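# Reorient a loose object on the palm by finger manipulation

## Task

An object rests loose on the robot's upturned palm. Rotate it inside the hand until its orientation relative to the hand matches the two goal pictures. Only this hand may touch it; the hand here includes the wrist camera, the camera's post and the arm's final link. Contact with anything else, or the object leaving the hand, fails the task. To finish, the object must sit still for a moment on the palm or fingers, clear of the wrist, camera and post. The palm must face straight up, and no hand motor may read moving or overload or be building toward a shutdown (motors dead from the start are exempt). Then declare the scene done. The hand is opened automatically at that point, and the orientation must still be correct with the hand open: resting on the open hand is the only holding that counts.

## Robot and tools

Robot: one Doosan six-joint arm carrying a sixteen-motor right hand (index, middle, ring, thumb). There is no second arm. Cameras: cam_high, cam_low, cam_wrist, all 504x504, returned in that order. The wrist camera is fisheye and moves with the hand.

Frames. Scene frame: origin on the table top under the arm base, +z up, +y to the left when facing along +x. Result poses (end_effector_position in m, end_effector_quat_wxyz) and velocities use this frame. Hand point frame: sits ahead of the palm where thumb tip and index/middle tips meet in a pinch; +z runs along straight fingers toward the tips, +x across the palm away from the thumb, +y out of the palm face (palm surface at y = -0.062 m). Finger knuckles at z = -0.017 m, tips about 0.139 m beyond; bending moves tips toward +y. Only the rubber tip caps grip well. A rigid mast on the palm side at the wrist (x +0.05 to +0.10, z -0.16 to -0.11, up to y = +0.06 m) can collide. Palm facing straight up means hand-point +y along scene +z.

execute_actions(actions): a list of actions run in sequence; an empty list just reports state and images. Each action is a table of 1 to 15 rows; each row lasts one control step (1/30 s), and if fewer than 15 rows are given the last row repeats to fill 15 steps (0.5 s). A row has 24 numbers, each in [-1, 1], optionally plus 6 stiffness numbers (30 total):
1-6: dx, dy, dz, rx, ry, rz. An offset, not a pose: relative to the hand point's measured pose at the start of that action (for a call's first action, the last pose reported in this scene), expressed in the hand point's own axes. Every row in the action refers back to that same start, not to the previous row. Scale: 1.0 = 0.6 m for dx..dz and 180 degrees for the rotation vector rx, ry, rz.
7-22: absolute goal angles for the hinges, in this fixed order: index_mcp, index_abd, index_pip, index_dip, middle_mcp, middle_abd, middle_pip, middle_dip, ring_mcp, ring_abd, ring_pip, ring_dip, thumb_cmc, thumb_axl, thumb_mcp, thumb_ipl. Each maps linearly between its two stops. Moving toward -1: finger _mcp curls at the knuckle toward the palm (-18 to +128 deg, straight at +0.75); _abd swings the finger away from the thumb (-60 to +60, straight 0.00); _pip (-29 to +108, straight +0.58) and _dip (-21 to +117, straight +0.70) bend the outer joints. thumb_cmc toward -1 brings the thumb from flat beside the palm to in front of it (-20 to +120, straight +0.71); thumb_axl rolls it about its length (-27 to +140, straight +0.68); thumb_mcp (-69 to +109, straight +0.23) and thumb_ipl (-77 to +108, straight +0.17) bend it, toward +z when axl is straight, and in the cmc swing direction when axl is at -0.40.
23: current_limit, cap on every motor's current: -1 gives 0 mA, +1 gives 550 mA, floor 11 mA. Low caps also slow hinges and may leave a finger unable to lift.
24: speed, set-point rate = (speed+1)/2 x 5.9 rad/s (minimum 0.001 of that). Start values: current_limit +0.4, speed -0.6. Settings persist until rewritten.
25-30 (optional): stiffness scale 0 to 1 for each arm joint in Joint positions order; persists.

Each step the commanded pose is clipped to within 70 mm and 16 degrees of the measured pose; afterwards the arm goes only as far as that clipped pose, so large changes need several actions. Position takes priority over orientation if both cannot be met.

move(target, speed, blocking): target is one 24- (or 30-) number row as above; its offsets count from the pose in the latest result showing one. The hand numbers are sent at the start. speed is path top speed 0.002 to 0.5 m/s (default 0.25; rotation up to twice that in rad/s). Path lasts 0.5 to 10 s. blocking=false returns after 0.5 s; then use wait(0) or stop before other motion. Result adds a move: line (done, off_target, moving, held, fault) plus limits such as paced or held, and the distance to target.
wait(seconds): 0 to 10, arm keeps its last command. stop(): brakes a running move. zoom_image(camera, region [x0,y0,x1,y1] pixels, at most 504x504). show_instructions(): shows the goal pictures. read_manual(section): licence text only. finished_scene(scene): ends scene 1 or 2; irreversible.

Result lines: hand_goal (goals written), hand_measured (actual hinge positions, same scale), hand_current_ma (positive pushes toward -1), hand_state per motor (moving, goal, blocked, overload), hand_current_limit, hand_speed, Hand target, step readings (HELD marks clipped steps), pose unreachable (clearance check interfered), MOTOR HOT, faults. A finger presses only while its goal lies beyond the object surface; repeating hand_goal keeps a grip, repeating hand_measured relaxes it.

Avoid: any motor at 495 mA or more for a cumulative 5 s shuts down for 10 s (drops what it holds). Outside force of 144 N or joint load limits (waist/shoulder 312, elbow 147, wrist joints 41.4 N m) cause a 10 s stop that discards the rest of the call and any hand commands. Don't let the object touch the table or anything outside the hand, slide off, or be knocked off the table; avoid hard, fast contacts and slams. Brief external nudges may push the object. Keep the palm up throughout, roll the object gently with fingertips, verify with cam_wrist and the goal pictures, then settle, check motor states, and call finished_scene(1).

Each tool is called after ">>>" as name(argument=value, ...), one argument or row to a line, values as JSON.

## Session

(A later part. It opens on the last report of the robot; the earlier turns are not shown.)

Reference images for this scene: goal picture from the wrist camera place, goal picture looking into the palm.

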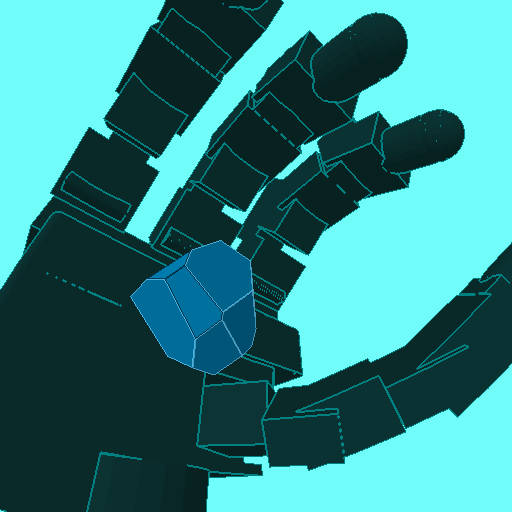

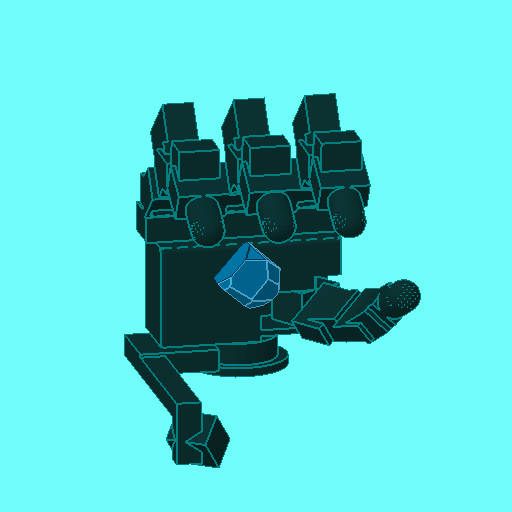

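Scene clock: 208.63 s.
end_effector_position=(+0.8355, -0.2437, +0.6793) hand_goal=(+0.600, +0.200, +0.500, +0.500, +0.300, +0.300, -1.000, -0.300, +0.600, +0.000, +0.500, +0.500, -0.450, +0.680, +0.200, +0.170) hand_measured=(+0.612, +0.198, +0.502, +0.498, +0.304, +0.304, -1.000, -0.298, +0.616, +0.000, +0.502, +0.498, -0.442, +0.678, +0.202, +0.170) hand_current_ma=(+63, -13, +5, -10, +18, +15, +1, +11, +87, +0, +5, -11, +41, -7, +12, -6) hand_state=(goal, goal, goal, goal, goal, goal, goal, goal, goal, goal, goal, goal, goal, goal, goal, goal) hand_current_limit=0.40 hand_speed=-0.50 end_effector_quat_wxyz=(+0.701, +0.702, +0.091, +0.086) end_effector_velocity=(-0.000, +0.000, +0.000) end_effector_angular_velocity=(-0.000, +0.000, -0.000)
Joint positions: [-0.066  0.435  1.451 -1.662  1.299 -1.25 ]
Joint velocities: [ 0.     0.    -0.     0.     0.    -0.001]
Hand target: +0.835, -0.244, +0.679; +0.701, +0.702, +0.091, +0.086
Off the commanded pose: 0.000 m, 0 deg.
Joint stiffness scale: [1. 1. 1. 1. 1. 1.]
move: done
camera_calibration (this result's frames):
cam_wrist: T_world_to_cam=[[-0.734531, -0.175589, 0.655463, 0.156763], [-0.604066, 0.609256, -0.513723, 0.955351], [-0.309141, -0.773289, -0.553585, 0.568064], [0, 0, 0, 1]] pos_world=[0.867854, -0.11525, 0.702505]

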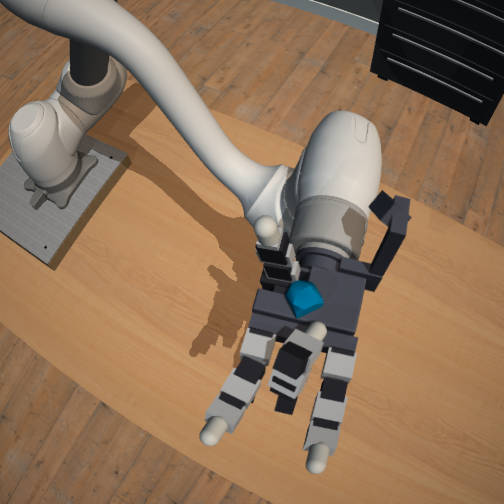

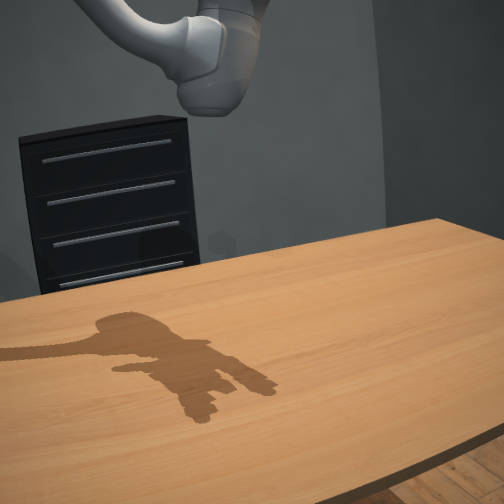

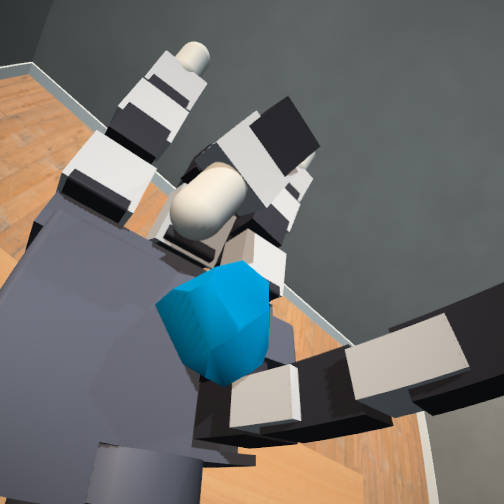

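About 11° gained; once more, further toward the ring side.

>>> move(
  target=[0,0,0,0,0,0, 0.6,0.3,0.5,0.5,0.05,0.45,-1,-0.15,0.6,0,0.5,0.5,-0.45,0.68,0.2,0.17,0.4,-0.7],
)

>>> move(
  target=[0,0,0,0,0,0, 0.6,0.3,0.5,0.5,-0.2,0.45,-0.95,0.0,0.6,0,0.5,0.5,-0.45,0.68,0.2,0.17,0.4,-0.85],
)

>>> move(
  target=[0,0,0,0,0,0, 0.6,0.3,0.5,0.5,0.3,0.45,-1,-0.3,0.6,0,0.5,0.5,-0.45,0.68,0.2,0.17,0.4,-0.5],
)

>>> zoom_image(
  camera="cam_high",
  region=[230,250,370,390],
)

Scene clock: 216.87 s.
end_effector_position=(+0.8355, -0.2437, +0.6793) hand_goal=(+0.600, +0.300, +0.500, +0.500, +0.050, +0.450, -1.000, -0.150, +0.600, +0.000, +0.500, +0.500, -0.450, +0.680, +0.200, +0.170) hand_measured=(+0.612, +0.298, +0.502, +0.498, +0.060, +0.448, -1.000, -0.154, +0.616, +0.000, +0.502, +0.498, -0.442, +0.678, +0.202, +0.170) hand_current_ma=(+63, -13, +5, -10, +54, -13, +1, -19, +87, +0, +5, -11, +41, -7, +12, -6) hand_state=(goal, goal, goal, goal, goal, goal, goal, goal, goal, goal, goal, goal, goal, goal, goal, goal) hand_current_limit=0.40 hand_speed=-0.70 end_effector_quat_wxyz=(+0.701, +0.702, +0.091, +0.086) end_effector_velocity=(+0.000, +0.000, -0.000) end_effector_angular_velocity=(-0.000, +0.001, +0.000)
Joint positions: [-0.066  0.435  1.451 -1.662  1.299 -1.25 ]
Joint velocities: [ 0.     0.     0.     0.     0.    -0.001]
Hand target: +0.835, -0.244, +0.679; +0.701, +0.702, +0.091, +0.086
Off the commanded pose: 0.000 m, 0 deg.
Joint stiffness scale: [1. 1. 1. 1. 1. 1.]
move: done
camera_calibration (this result's frames):
cam_wrist: T_world_to_cam=[[-0.734531, -0.175589, 0.655463, 0.156763], [-0.604066, 0.609256, -0.513723, 0.955351], [-0.309141, -0.773289, -0.553585, 0.568064], [0, 0, 0, 1]] pos_world=[0.867854, -0.11525, 0.702505]

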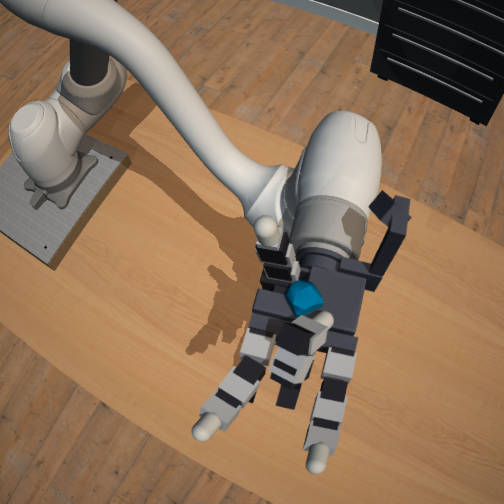

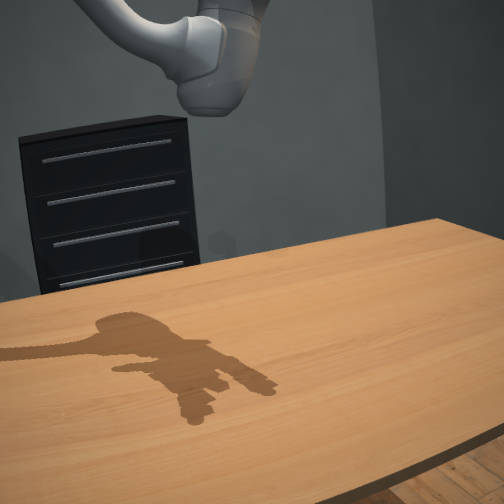

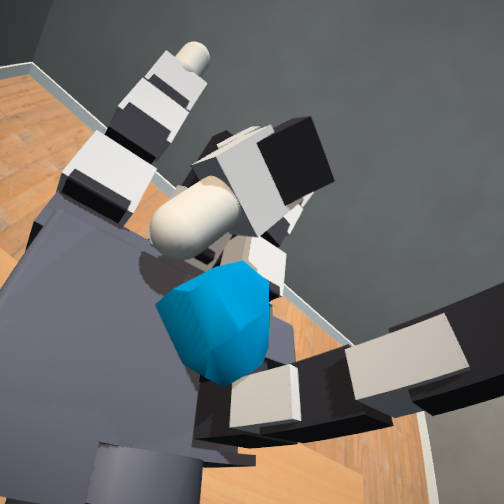

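Scene clock: 217.67 s.
end_effector_position=(+0.8355, -0.2437, +0.6793) hand_goal=(+0.600, +0.300, +0.500, +0.500, -0.200, +0.450, -0.950, +0.000, +0.600, +0.000, +0.500, +0.500, -0.450, +0.680, +0.200, +0.170) hand_measured=(+0.612, +0.298, +0.502, +0.498, -0.088, +0.468, -0.950, -0.006, +0.616, +0.000, +0.502, +0.498, -0.442, +0.678, +0.202, +0.170) hand_current_ma=(+63, -13, +5, -10, +385, +88, -4, -32, +87, +0, +5, -11, +45, -7, +12, -6) hand_state=(goal, goal, goal, goal, blocked, goal, goal, goal, goal, goal, goal, goal, goal, goal, goal, goal) hand_current_limit=0.40 hand_speed=-0.85 end_effector_quat_wxyz=(+0.701, +0.702, +0.091, +0.086) end_effector_velocity=(+0.000, -0.000, -0.000) end_effector_angular_velocity=(+0.001, -0.001, +0.000)
Joint positions: [-0.066  0.435  1.451 -1.662  1.299 -1.25 ]
Joint velocities: [-0.     0.    -0.     0.    -0.     0.001]
Hand target: +0.835, -0.244, +0.679; +0.701, +0.702, +0.091, +0.086
Off the commanded pose: 0.000 m, 0 deg.
Joint stiffness scale: [1. 1. 1. 1. 1. 1.]
move: done
camera_calibration (this result's frames):
cam_wrist: T_world_to_cam=[[-0.734531, -0.175589, 0.655463, 0.156763], [-0.604066, 0.609256, -0.513723, 0.955351], [-0.309141, -0.773289, -0.553585, 0.568064], [0, 0, 0, 1]] pos_world=[0.867854, -0.11525, 0.702505]

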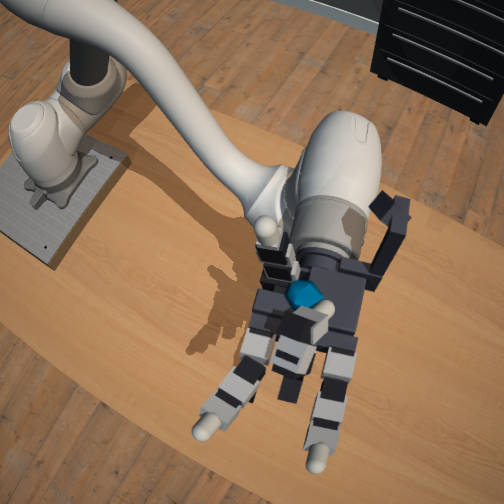

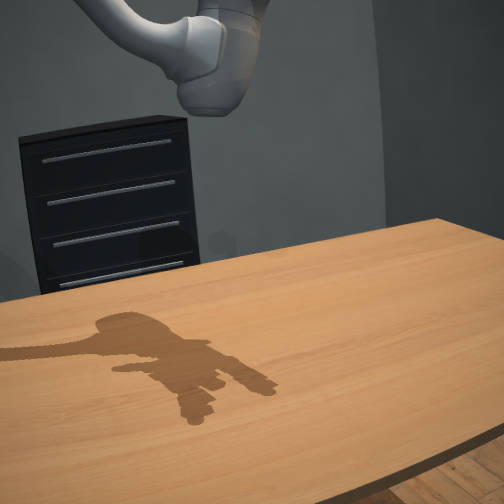

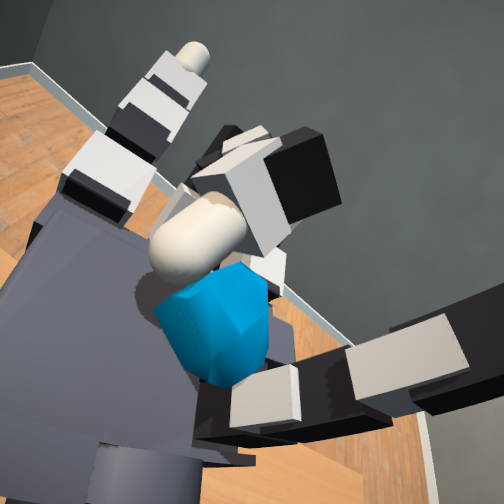

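Scene clock: 218.33 s.
end_effector_position=(+0.8355, -0.2437, +0.6793) hand_goal=(+0.600, +0.300, +0.500, +0.500, +0.300, +0.450, -1.000, -0.300, +0.600, +0.000, +0.500, +0.500, -0.450, +0.680, +0.200, +0.170) hand_measured=(+0.612, +0.298, +0.502, +0.498, +0.304, +0.454, -1.000, -0.298, +0.616, +0.000, +0.502, +0.498, -0.442, +0.678, +0.202, +0.170) hand_current_ma=(+63, -13, +5, -10, +18, +16, +1, +11, +87, +0, +5, -11, +41, -7, +12, -6) hand_state=(goal, goal, goal, goal, goal, goal, goal, goal, goal, goal, goal, goal, goal, goal, goal, goal) hand_current_limit=0.40 hand_speed=-0.50 end_effector_quat_wxyz=(+0.701, +0.702, +0.091, +0.086) end_effector_velocity=(-0.000, +0.000, -0.000) end_effector_angular_velocity=(-0.000, +0.001, -0.000)
Joint positions: [-0.066  0.435  1.451 -1.662  1.299 -1.25 ]
Joint velocities: [ 0.    -0.     0.001  0.     0.001 -0.001]
Hand target: +0.835, -0.244, +0.679; +0.701, +0.702, +0.091, +0.086
Off the commanded pose: 0.000 m, 0 deg.
Joint stiffness scale: [1. 1. 1. 1. 1. 1.]
move: done
camera_calibration (this result's frames):
cam_wrist: T_world_to_cam=[[-0.734531, -0.175589, 0.655463, 0.156763], [-0.604066, 0.609256, -0.513723, 0.955351], [-0.309141, -0.773289, -0.553585, 0.568064], [0, 0, 0, 1]] pos_world=[0.867854, -0.11525, 0.702505]

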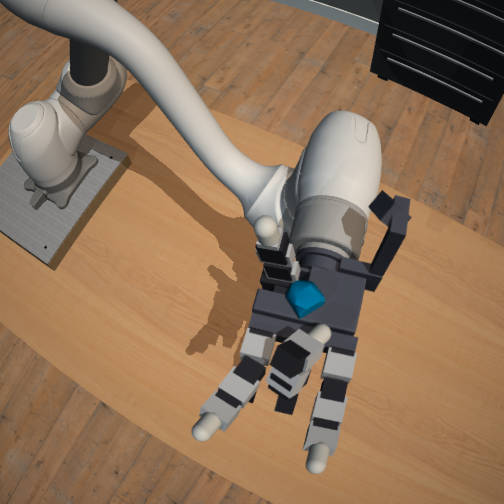

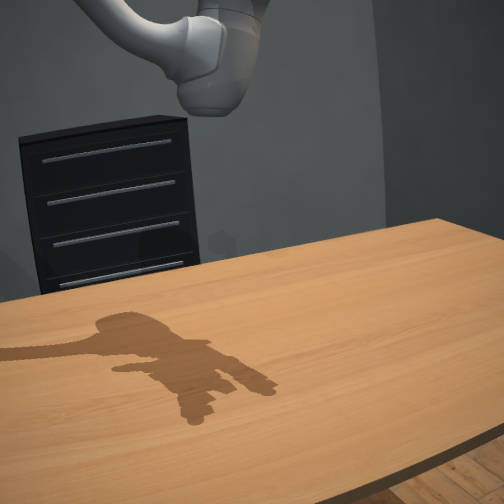

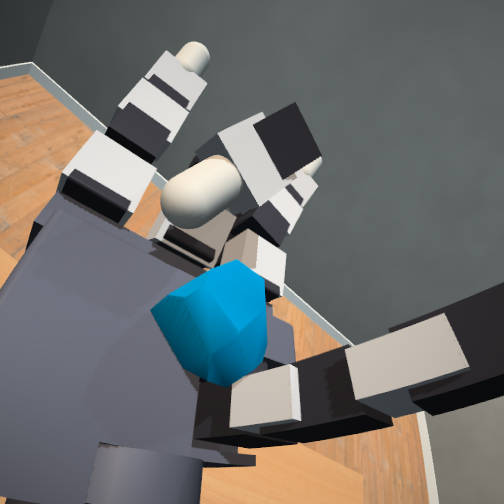

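Region (230, 250, 370, 390) of cam_high's 504x504 image, scaled by 3.600, with more detail than that image has.

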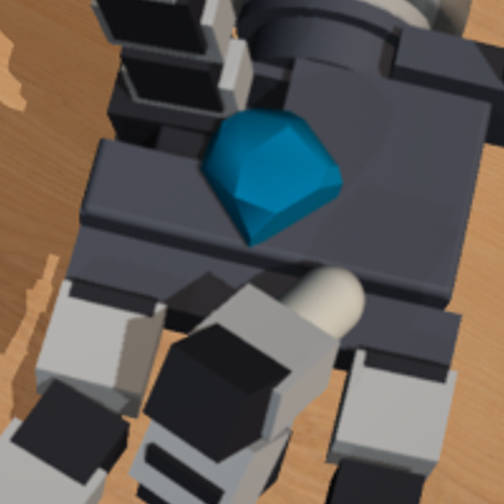

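>>> move(
  target=[0,0,0,0,0,0, 0.6,0.3,0.5,0.5,0.0,0.4,-1,-0.1,0.6,0,0.5,0.5,-0.45,0.68,0.2,0.17,0.4,-0.7],
)

>>> move(
  target=[0,0,0,0,0,0, 0.6,0.3,0.5,0.5,-0.25,0.4,-0.95,0.05,0.6,0,0.5,0.5,-0.45,0.68,0.2,0.17,0.4,-0.85],
)

>>> move(
  target=[0,0,0,0,0,0, 0.6,0.3,0.5,0.5,0.4,0.4,-1,-0.3,0.6,0,0.5,0.5,-0.45,0.68,0.2,0.17,0.4,-0.5],
)

>>> move(
  target=[0,0,0,0,0,0, 0.6,0,0.5,0.5,0.6,0,0.5,0.5,0.6,0,0.5,0.5,0.6,0.68,0.2,0.17,0.4,-0.4],
)

>>> zoom_image(
  camera="cam_high",
  region=[230,250,370,390],
)

Scene clock: 229.47 s.
end_effector_position=(+0.8355, -0.2437, +0.6793) hand_goal=(+0.600, +0.300, +0.500, +0.500, +0.000, +0.400, -1.000, -0.100, +0.600, +0.000, +0.500, +0.500, -0.450, +0.680, +0.200, +0.170) hand_measured=(+0.612, +0.298, +0.502, +0.498, +0.010, +0.404, -1.000, -0.104, +0.616, +0.000, +0.502, +0.498, -0.442, +0.678, +0.202, +0.170) hand_current_ma=(+63, -13, +5, -10, +49, +16, +1, -19, +87, +0, +5, -11, +41, -7, +12, -6) hand_state=(goal, goal, goal, goal, goal, goal, goal, goal, goal, goal, goal, goal, goal, goal, goal, goal) hand_current_limit=0.40 hand_speed=-0.70 end_effector_quat_wxyz=(+0.701, +0.702, +0.091, +0.086) end_effector_velocity=(-0.000, -0.000, -0.000) end_effector_angular_velocity=(+0.000, -0.000, +0.000)
Joint positions: [-0.066  0.435  1.451 -1.662  1.299 -1.25 ]
Joint velocities: [-0. -0.  0.  0. -0.  0.]
Hand target: +0.835, -0.244, +0.679; +0.701, +0.702, +0.091, +0.086
Off the commanded pose: 0.000 m, 0 deg.
Joint stiffness scale: [1. 1. 1. 1. 1. 1.]
move: done
camera_calibration (this result's frames):
cam_wrist: T_world_to_cam=[[-0.734532, -0.175589, 0.655463, 0.156763], [-0.604066, 0.609256, -0.513723, 0.955351], [-0.30914, -0.773289, -0.553585, 0.568064], [0, 0, 0, 1]] pos_world=[0.867854, -0.11525, 0.702505]

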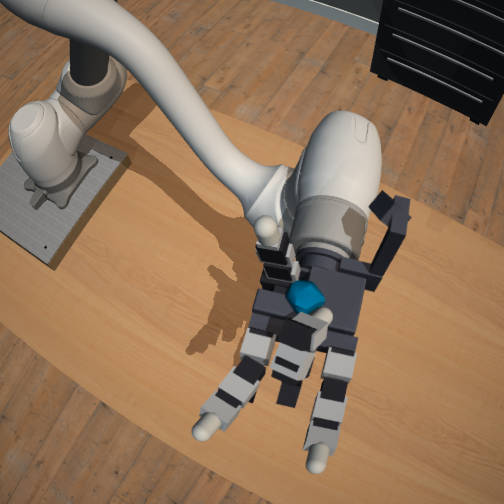

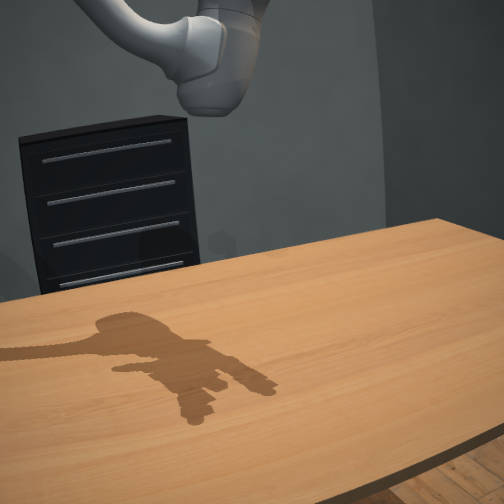

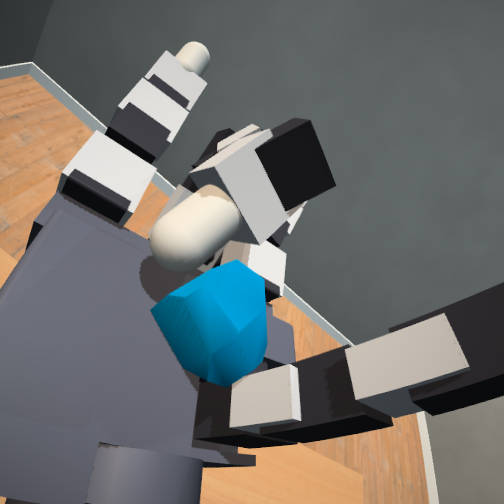

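Scene clock: 230.13 s.
end_effector_position=(+0.8355, -0.2437, +0.6793) hand_goal=(+0.600, +0.300, +0.500, +0.500, -0.250, +0.400, -0.950, +0.050, +0.600, +0.000, +0.500, +0.500, -0.450, +0.680, +0.200, +0.170) hand_measured=(+0.612, +0.298, +0.502, +0.498, -0.074, +0.422, -0.956, +0.038, +0.616, +0.000, +0.502, +0.498, -0.442, +0.678, +0.202, +0.170) hand_current_ma=(+63, -13, +5, -10, +385, +101, -30, -68, +87, +0, +5, -11, +45, -7, +12, -6) hand_state=(goal, goal, goal, goal, blocked, blocked, goal, goal, goal, goal, goal, goal, goal, goal, goal, goal) hand_current_limit=0.40 hand_speed=-0.85 end_effector_quat_wxyz=(+0.701, +0.702, +0.091, +0.086) end_effector_velocity=(-0.000, -0.000, -0.001) end_effector_angular_velocity=(-0.000, +0.001, -0.000)
Joint positions: [-0.066  0.435  1.451 -1.662  1.299 -1.25 ]
Joint velocities: [-0.     0.     0.001 -0.     0.    -0.   ]
Hand target: +0.835, -0.244, +0.679; +0.701, +0.702, +0.091, +0.086
Off the commanded pose: 0.000 m, 0 deg.
Joint stiffness scale: [1. 1. 1. 1. 1. 1.]
move: done
camera_calibration (this result's frames):
cam_wrist: T_world_to_cam=[[-0.734531, -0.175589, 0.655463, 0.156763], [-0.604066, 0.609256, -0.513723, 0.955351], [-0.309141, -0.773289, -0.553585, 0.568064], [0, 0, 0, 1]] pos_world=[0.867854, -0.11525, 0.702505]

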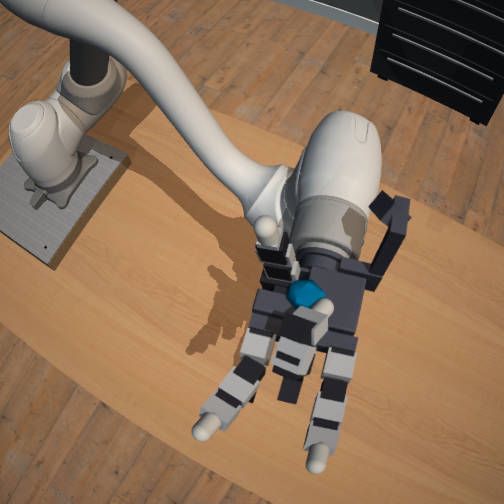

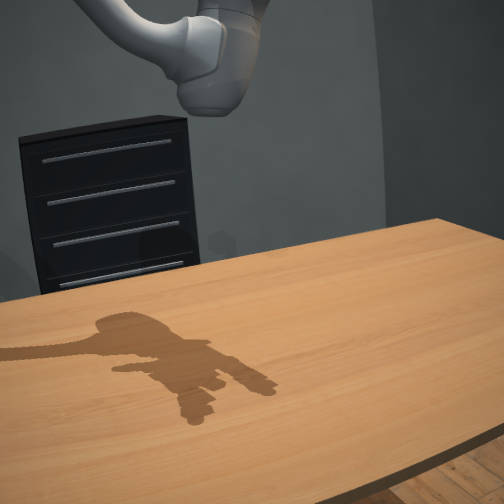

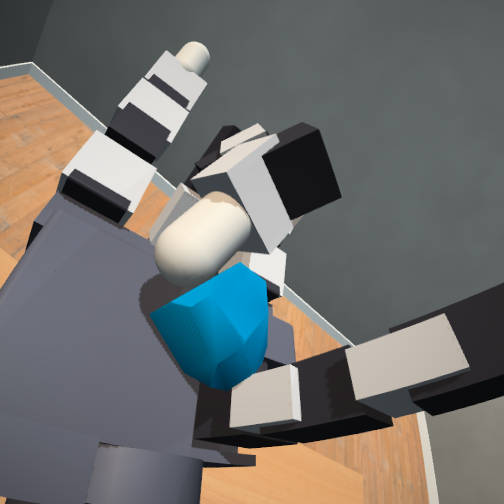

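Scene clock: 230.87 s.
end_effector_position=(+0.8355, -0.2437, +0.6793) hand_goal=(+0.600, +0.300, +0.500, +0.500, +0.400, +0.400, -1.000, -0.300, +0.600, +0.000, +0.500, +0.500, -0.450, +0.680, +0.200, +0.170) hand_measured=(+0.612, +0.298, +0.502, +0.498, +0.404, +0.404, -1.000, -0.298, +0.616, +0.000, +0.502, +0.498, -0.442, +0.678, +0.202, +0.170) hand_current_ma=(+63, -13, +5, -10, +22, +15, +1, +11, +87, +0, +5, -11, +41, -7, +12, -6) hand_state=(goal, goal, goal, goal, goal, goal, goal, goal, goal, goal, goal, goal, goal, goal, goal, goal) hand_current_limit=0.40 hand_speed=-0.50 end_effector_quat_wxyz=(+0.701, +0.702, +0.091, +0.086) end_effector_velocity=(-0.000, -0.000, -0.000) end_effector_angular_velocity=(-0.000, -0.000, -0.002)
Joint positions: [-0.066  0.435  1.451 -1.662  1.299 -1.25 ]
Joint velocities: [ 0.     0.    -0.     0.     0.002  0.001]
Hand target: +0.835, -0.244, +0.679; +0.701, +0.702, +0.091, +0.086
Off the commanded pose: 0.000 m, 0 deg.
Joint stiffness scale: [1. 1. 1. 1. 1. 1.]
move: done
camera_calibration (this result's frames):
cam_wrist: T_world_to_cam=[[-0.734531, -0.175589, 0.655463, 0.156763], [-0.604066, 0.609256, -0.513723, 0.955351], [-0.309141, -0.773289, -0.553585, 0.568064], [0, 0, 0, 1]] pos_world=[0.867854, -0.11525, 0.702505]

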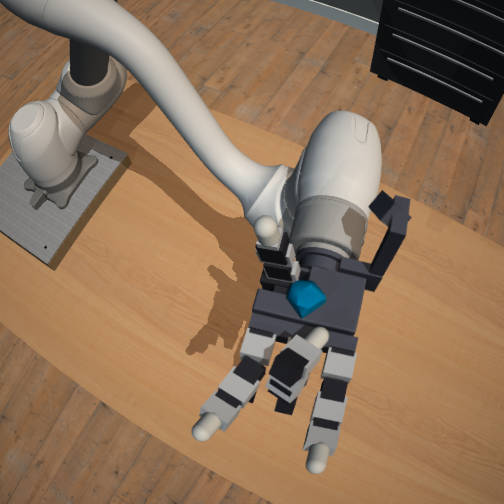

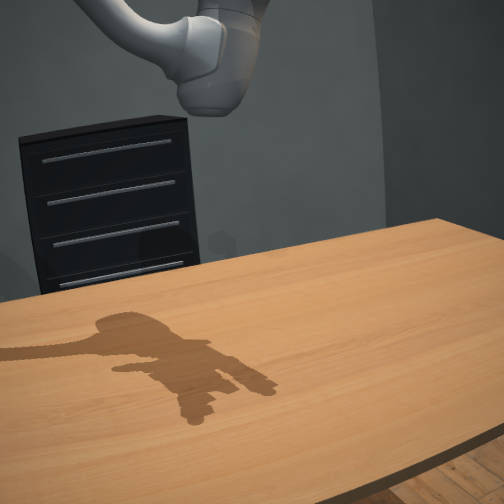

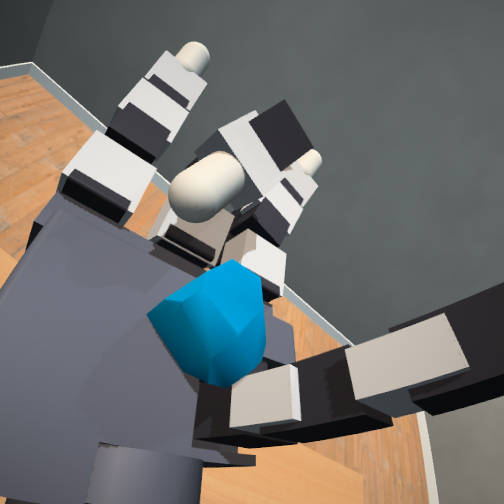

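Scene clock: 232.27 s.
end_effector_position=(+0.8355, -0.2437, +0.6793) hand_goal=(+0.600, +0.000, +0.500, +0.500, +0.600, +0.000, +0.500, +0.500, +0.600, +0.000, +0.500, +0.500, +0.600, +0.680, +0.200, +0.170) hand_measured=(+0.612, +0.002, +0.502, +0.498, +0.610, +0.002, +0.500, +0.498, +0.616, +0.000, +0.502, +0.498, +0.612, +0.678, +0.202, +0.170) hand_current_ma=(+63, +13, +5, -10, +54, +14, +3, -11, +87, +0, +5, -11, +58, -7, +12, -6) hand_state=(goal, goal, goal, goal, goal, goal, goal, goal, goal, goal, goal, goal, goal, goal, goal, goal) hand_current_limit=0.40 hand_speed=-0.40 end_effector_quat_wxyz=(+0.701, +0.702, +0.091, +0.086) end_effector_velocity=(-0.000, -0.000, -0.000) end_effector_angular_velocity=(-0.000, +0.001, -0.000)
Joint positions: [-0.066  0.435  1.451 -1.662  1.299 -1.25 ]
Joint velocities: [-0.    -0.     0.     0.     0.    -0.001]
Hand target: +0.835, -0.244, +0.679; +0.701, +0.702, +0.091, +0.086
Off the commanded pose: 0.000 m, 0 deg.
Joint stiffness scale: [1. 1. 1. 1. 1. 1.]
move: done
camera_calibration (this result's frames):
cam_wrist: T_world_to_cam=[[-0.734531, -0.175589, 0.655463, 0.156763], [-0.604066, 0.609256, -0.513723, 0.955351], [-0.309141, -0.773289, -0.553585, 0.568064], [0, 0, 0, 1]] pos_world=[0.867854, -0.11525, 0.702505]

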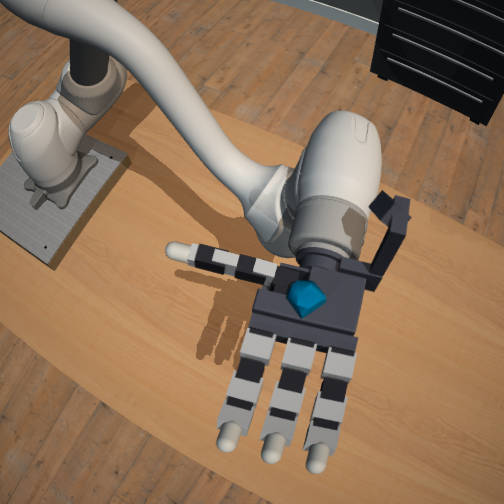

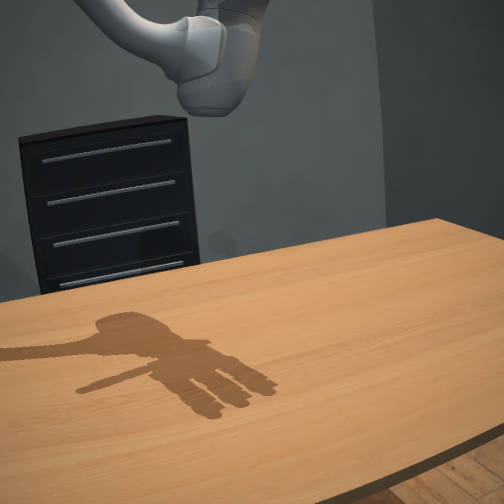

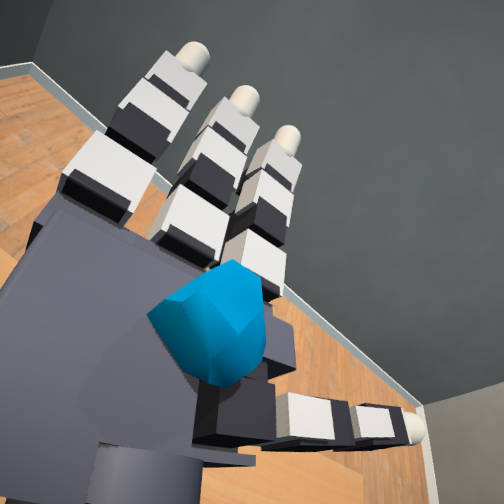

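Region (230, 250, 370, 390) of cam_high's 504x504 image, scaled by 3.600, with more detail than that image has.

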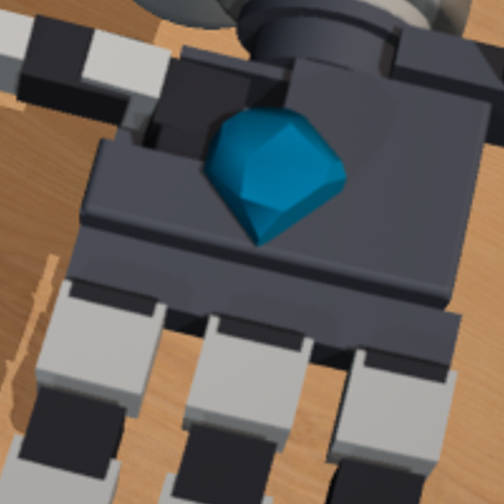

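>>> finished_scene(
  scene=2,
)

The scene is finished: the task was done.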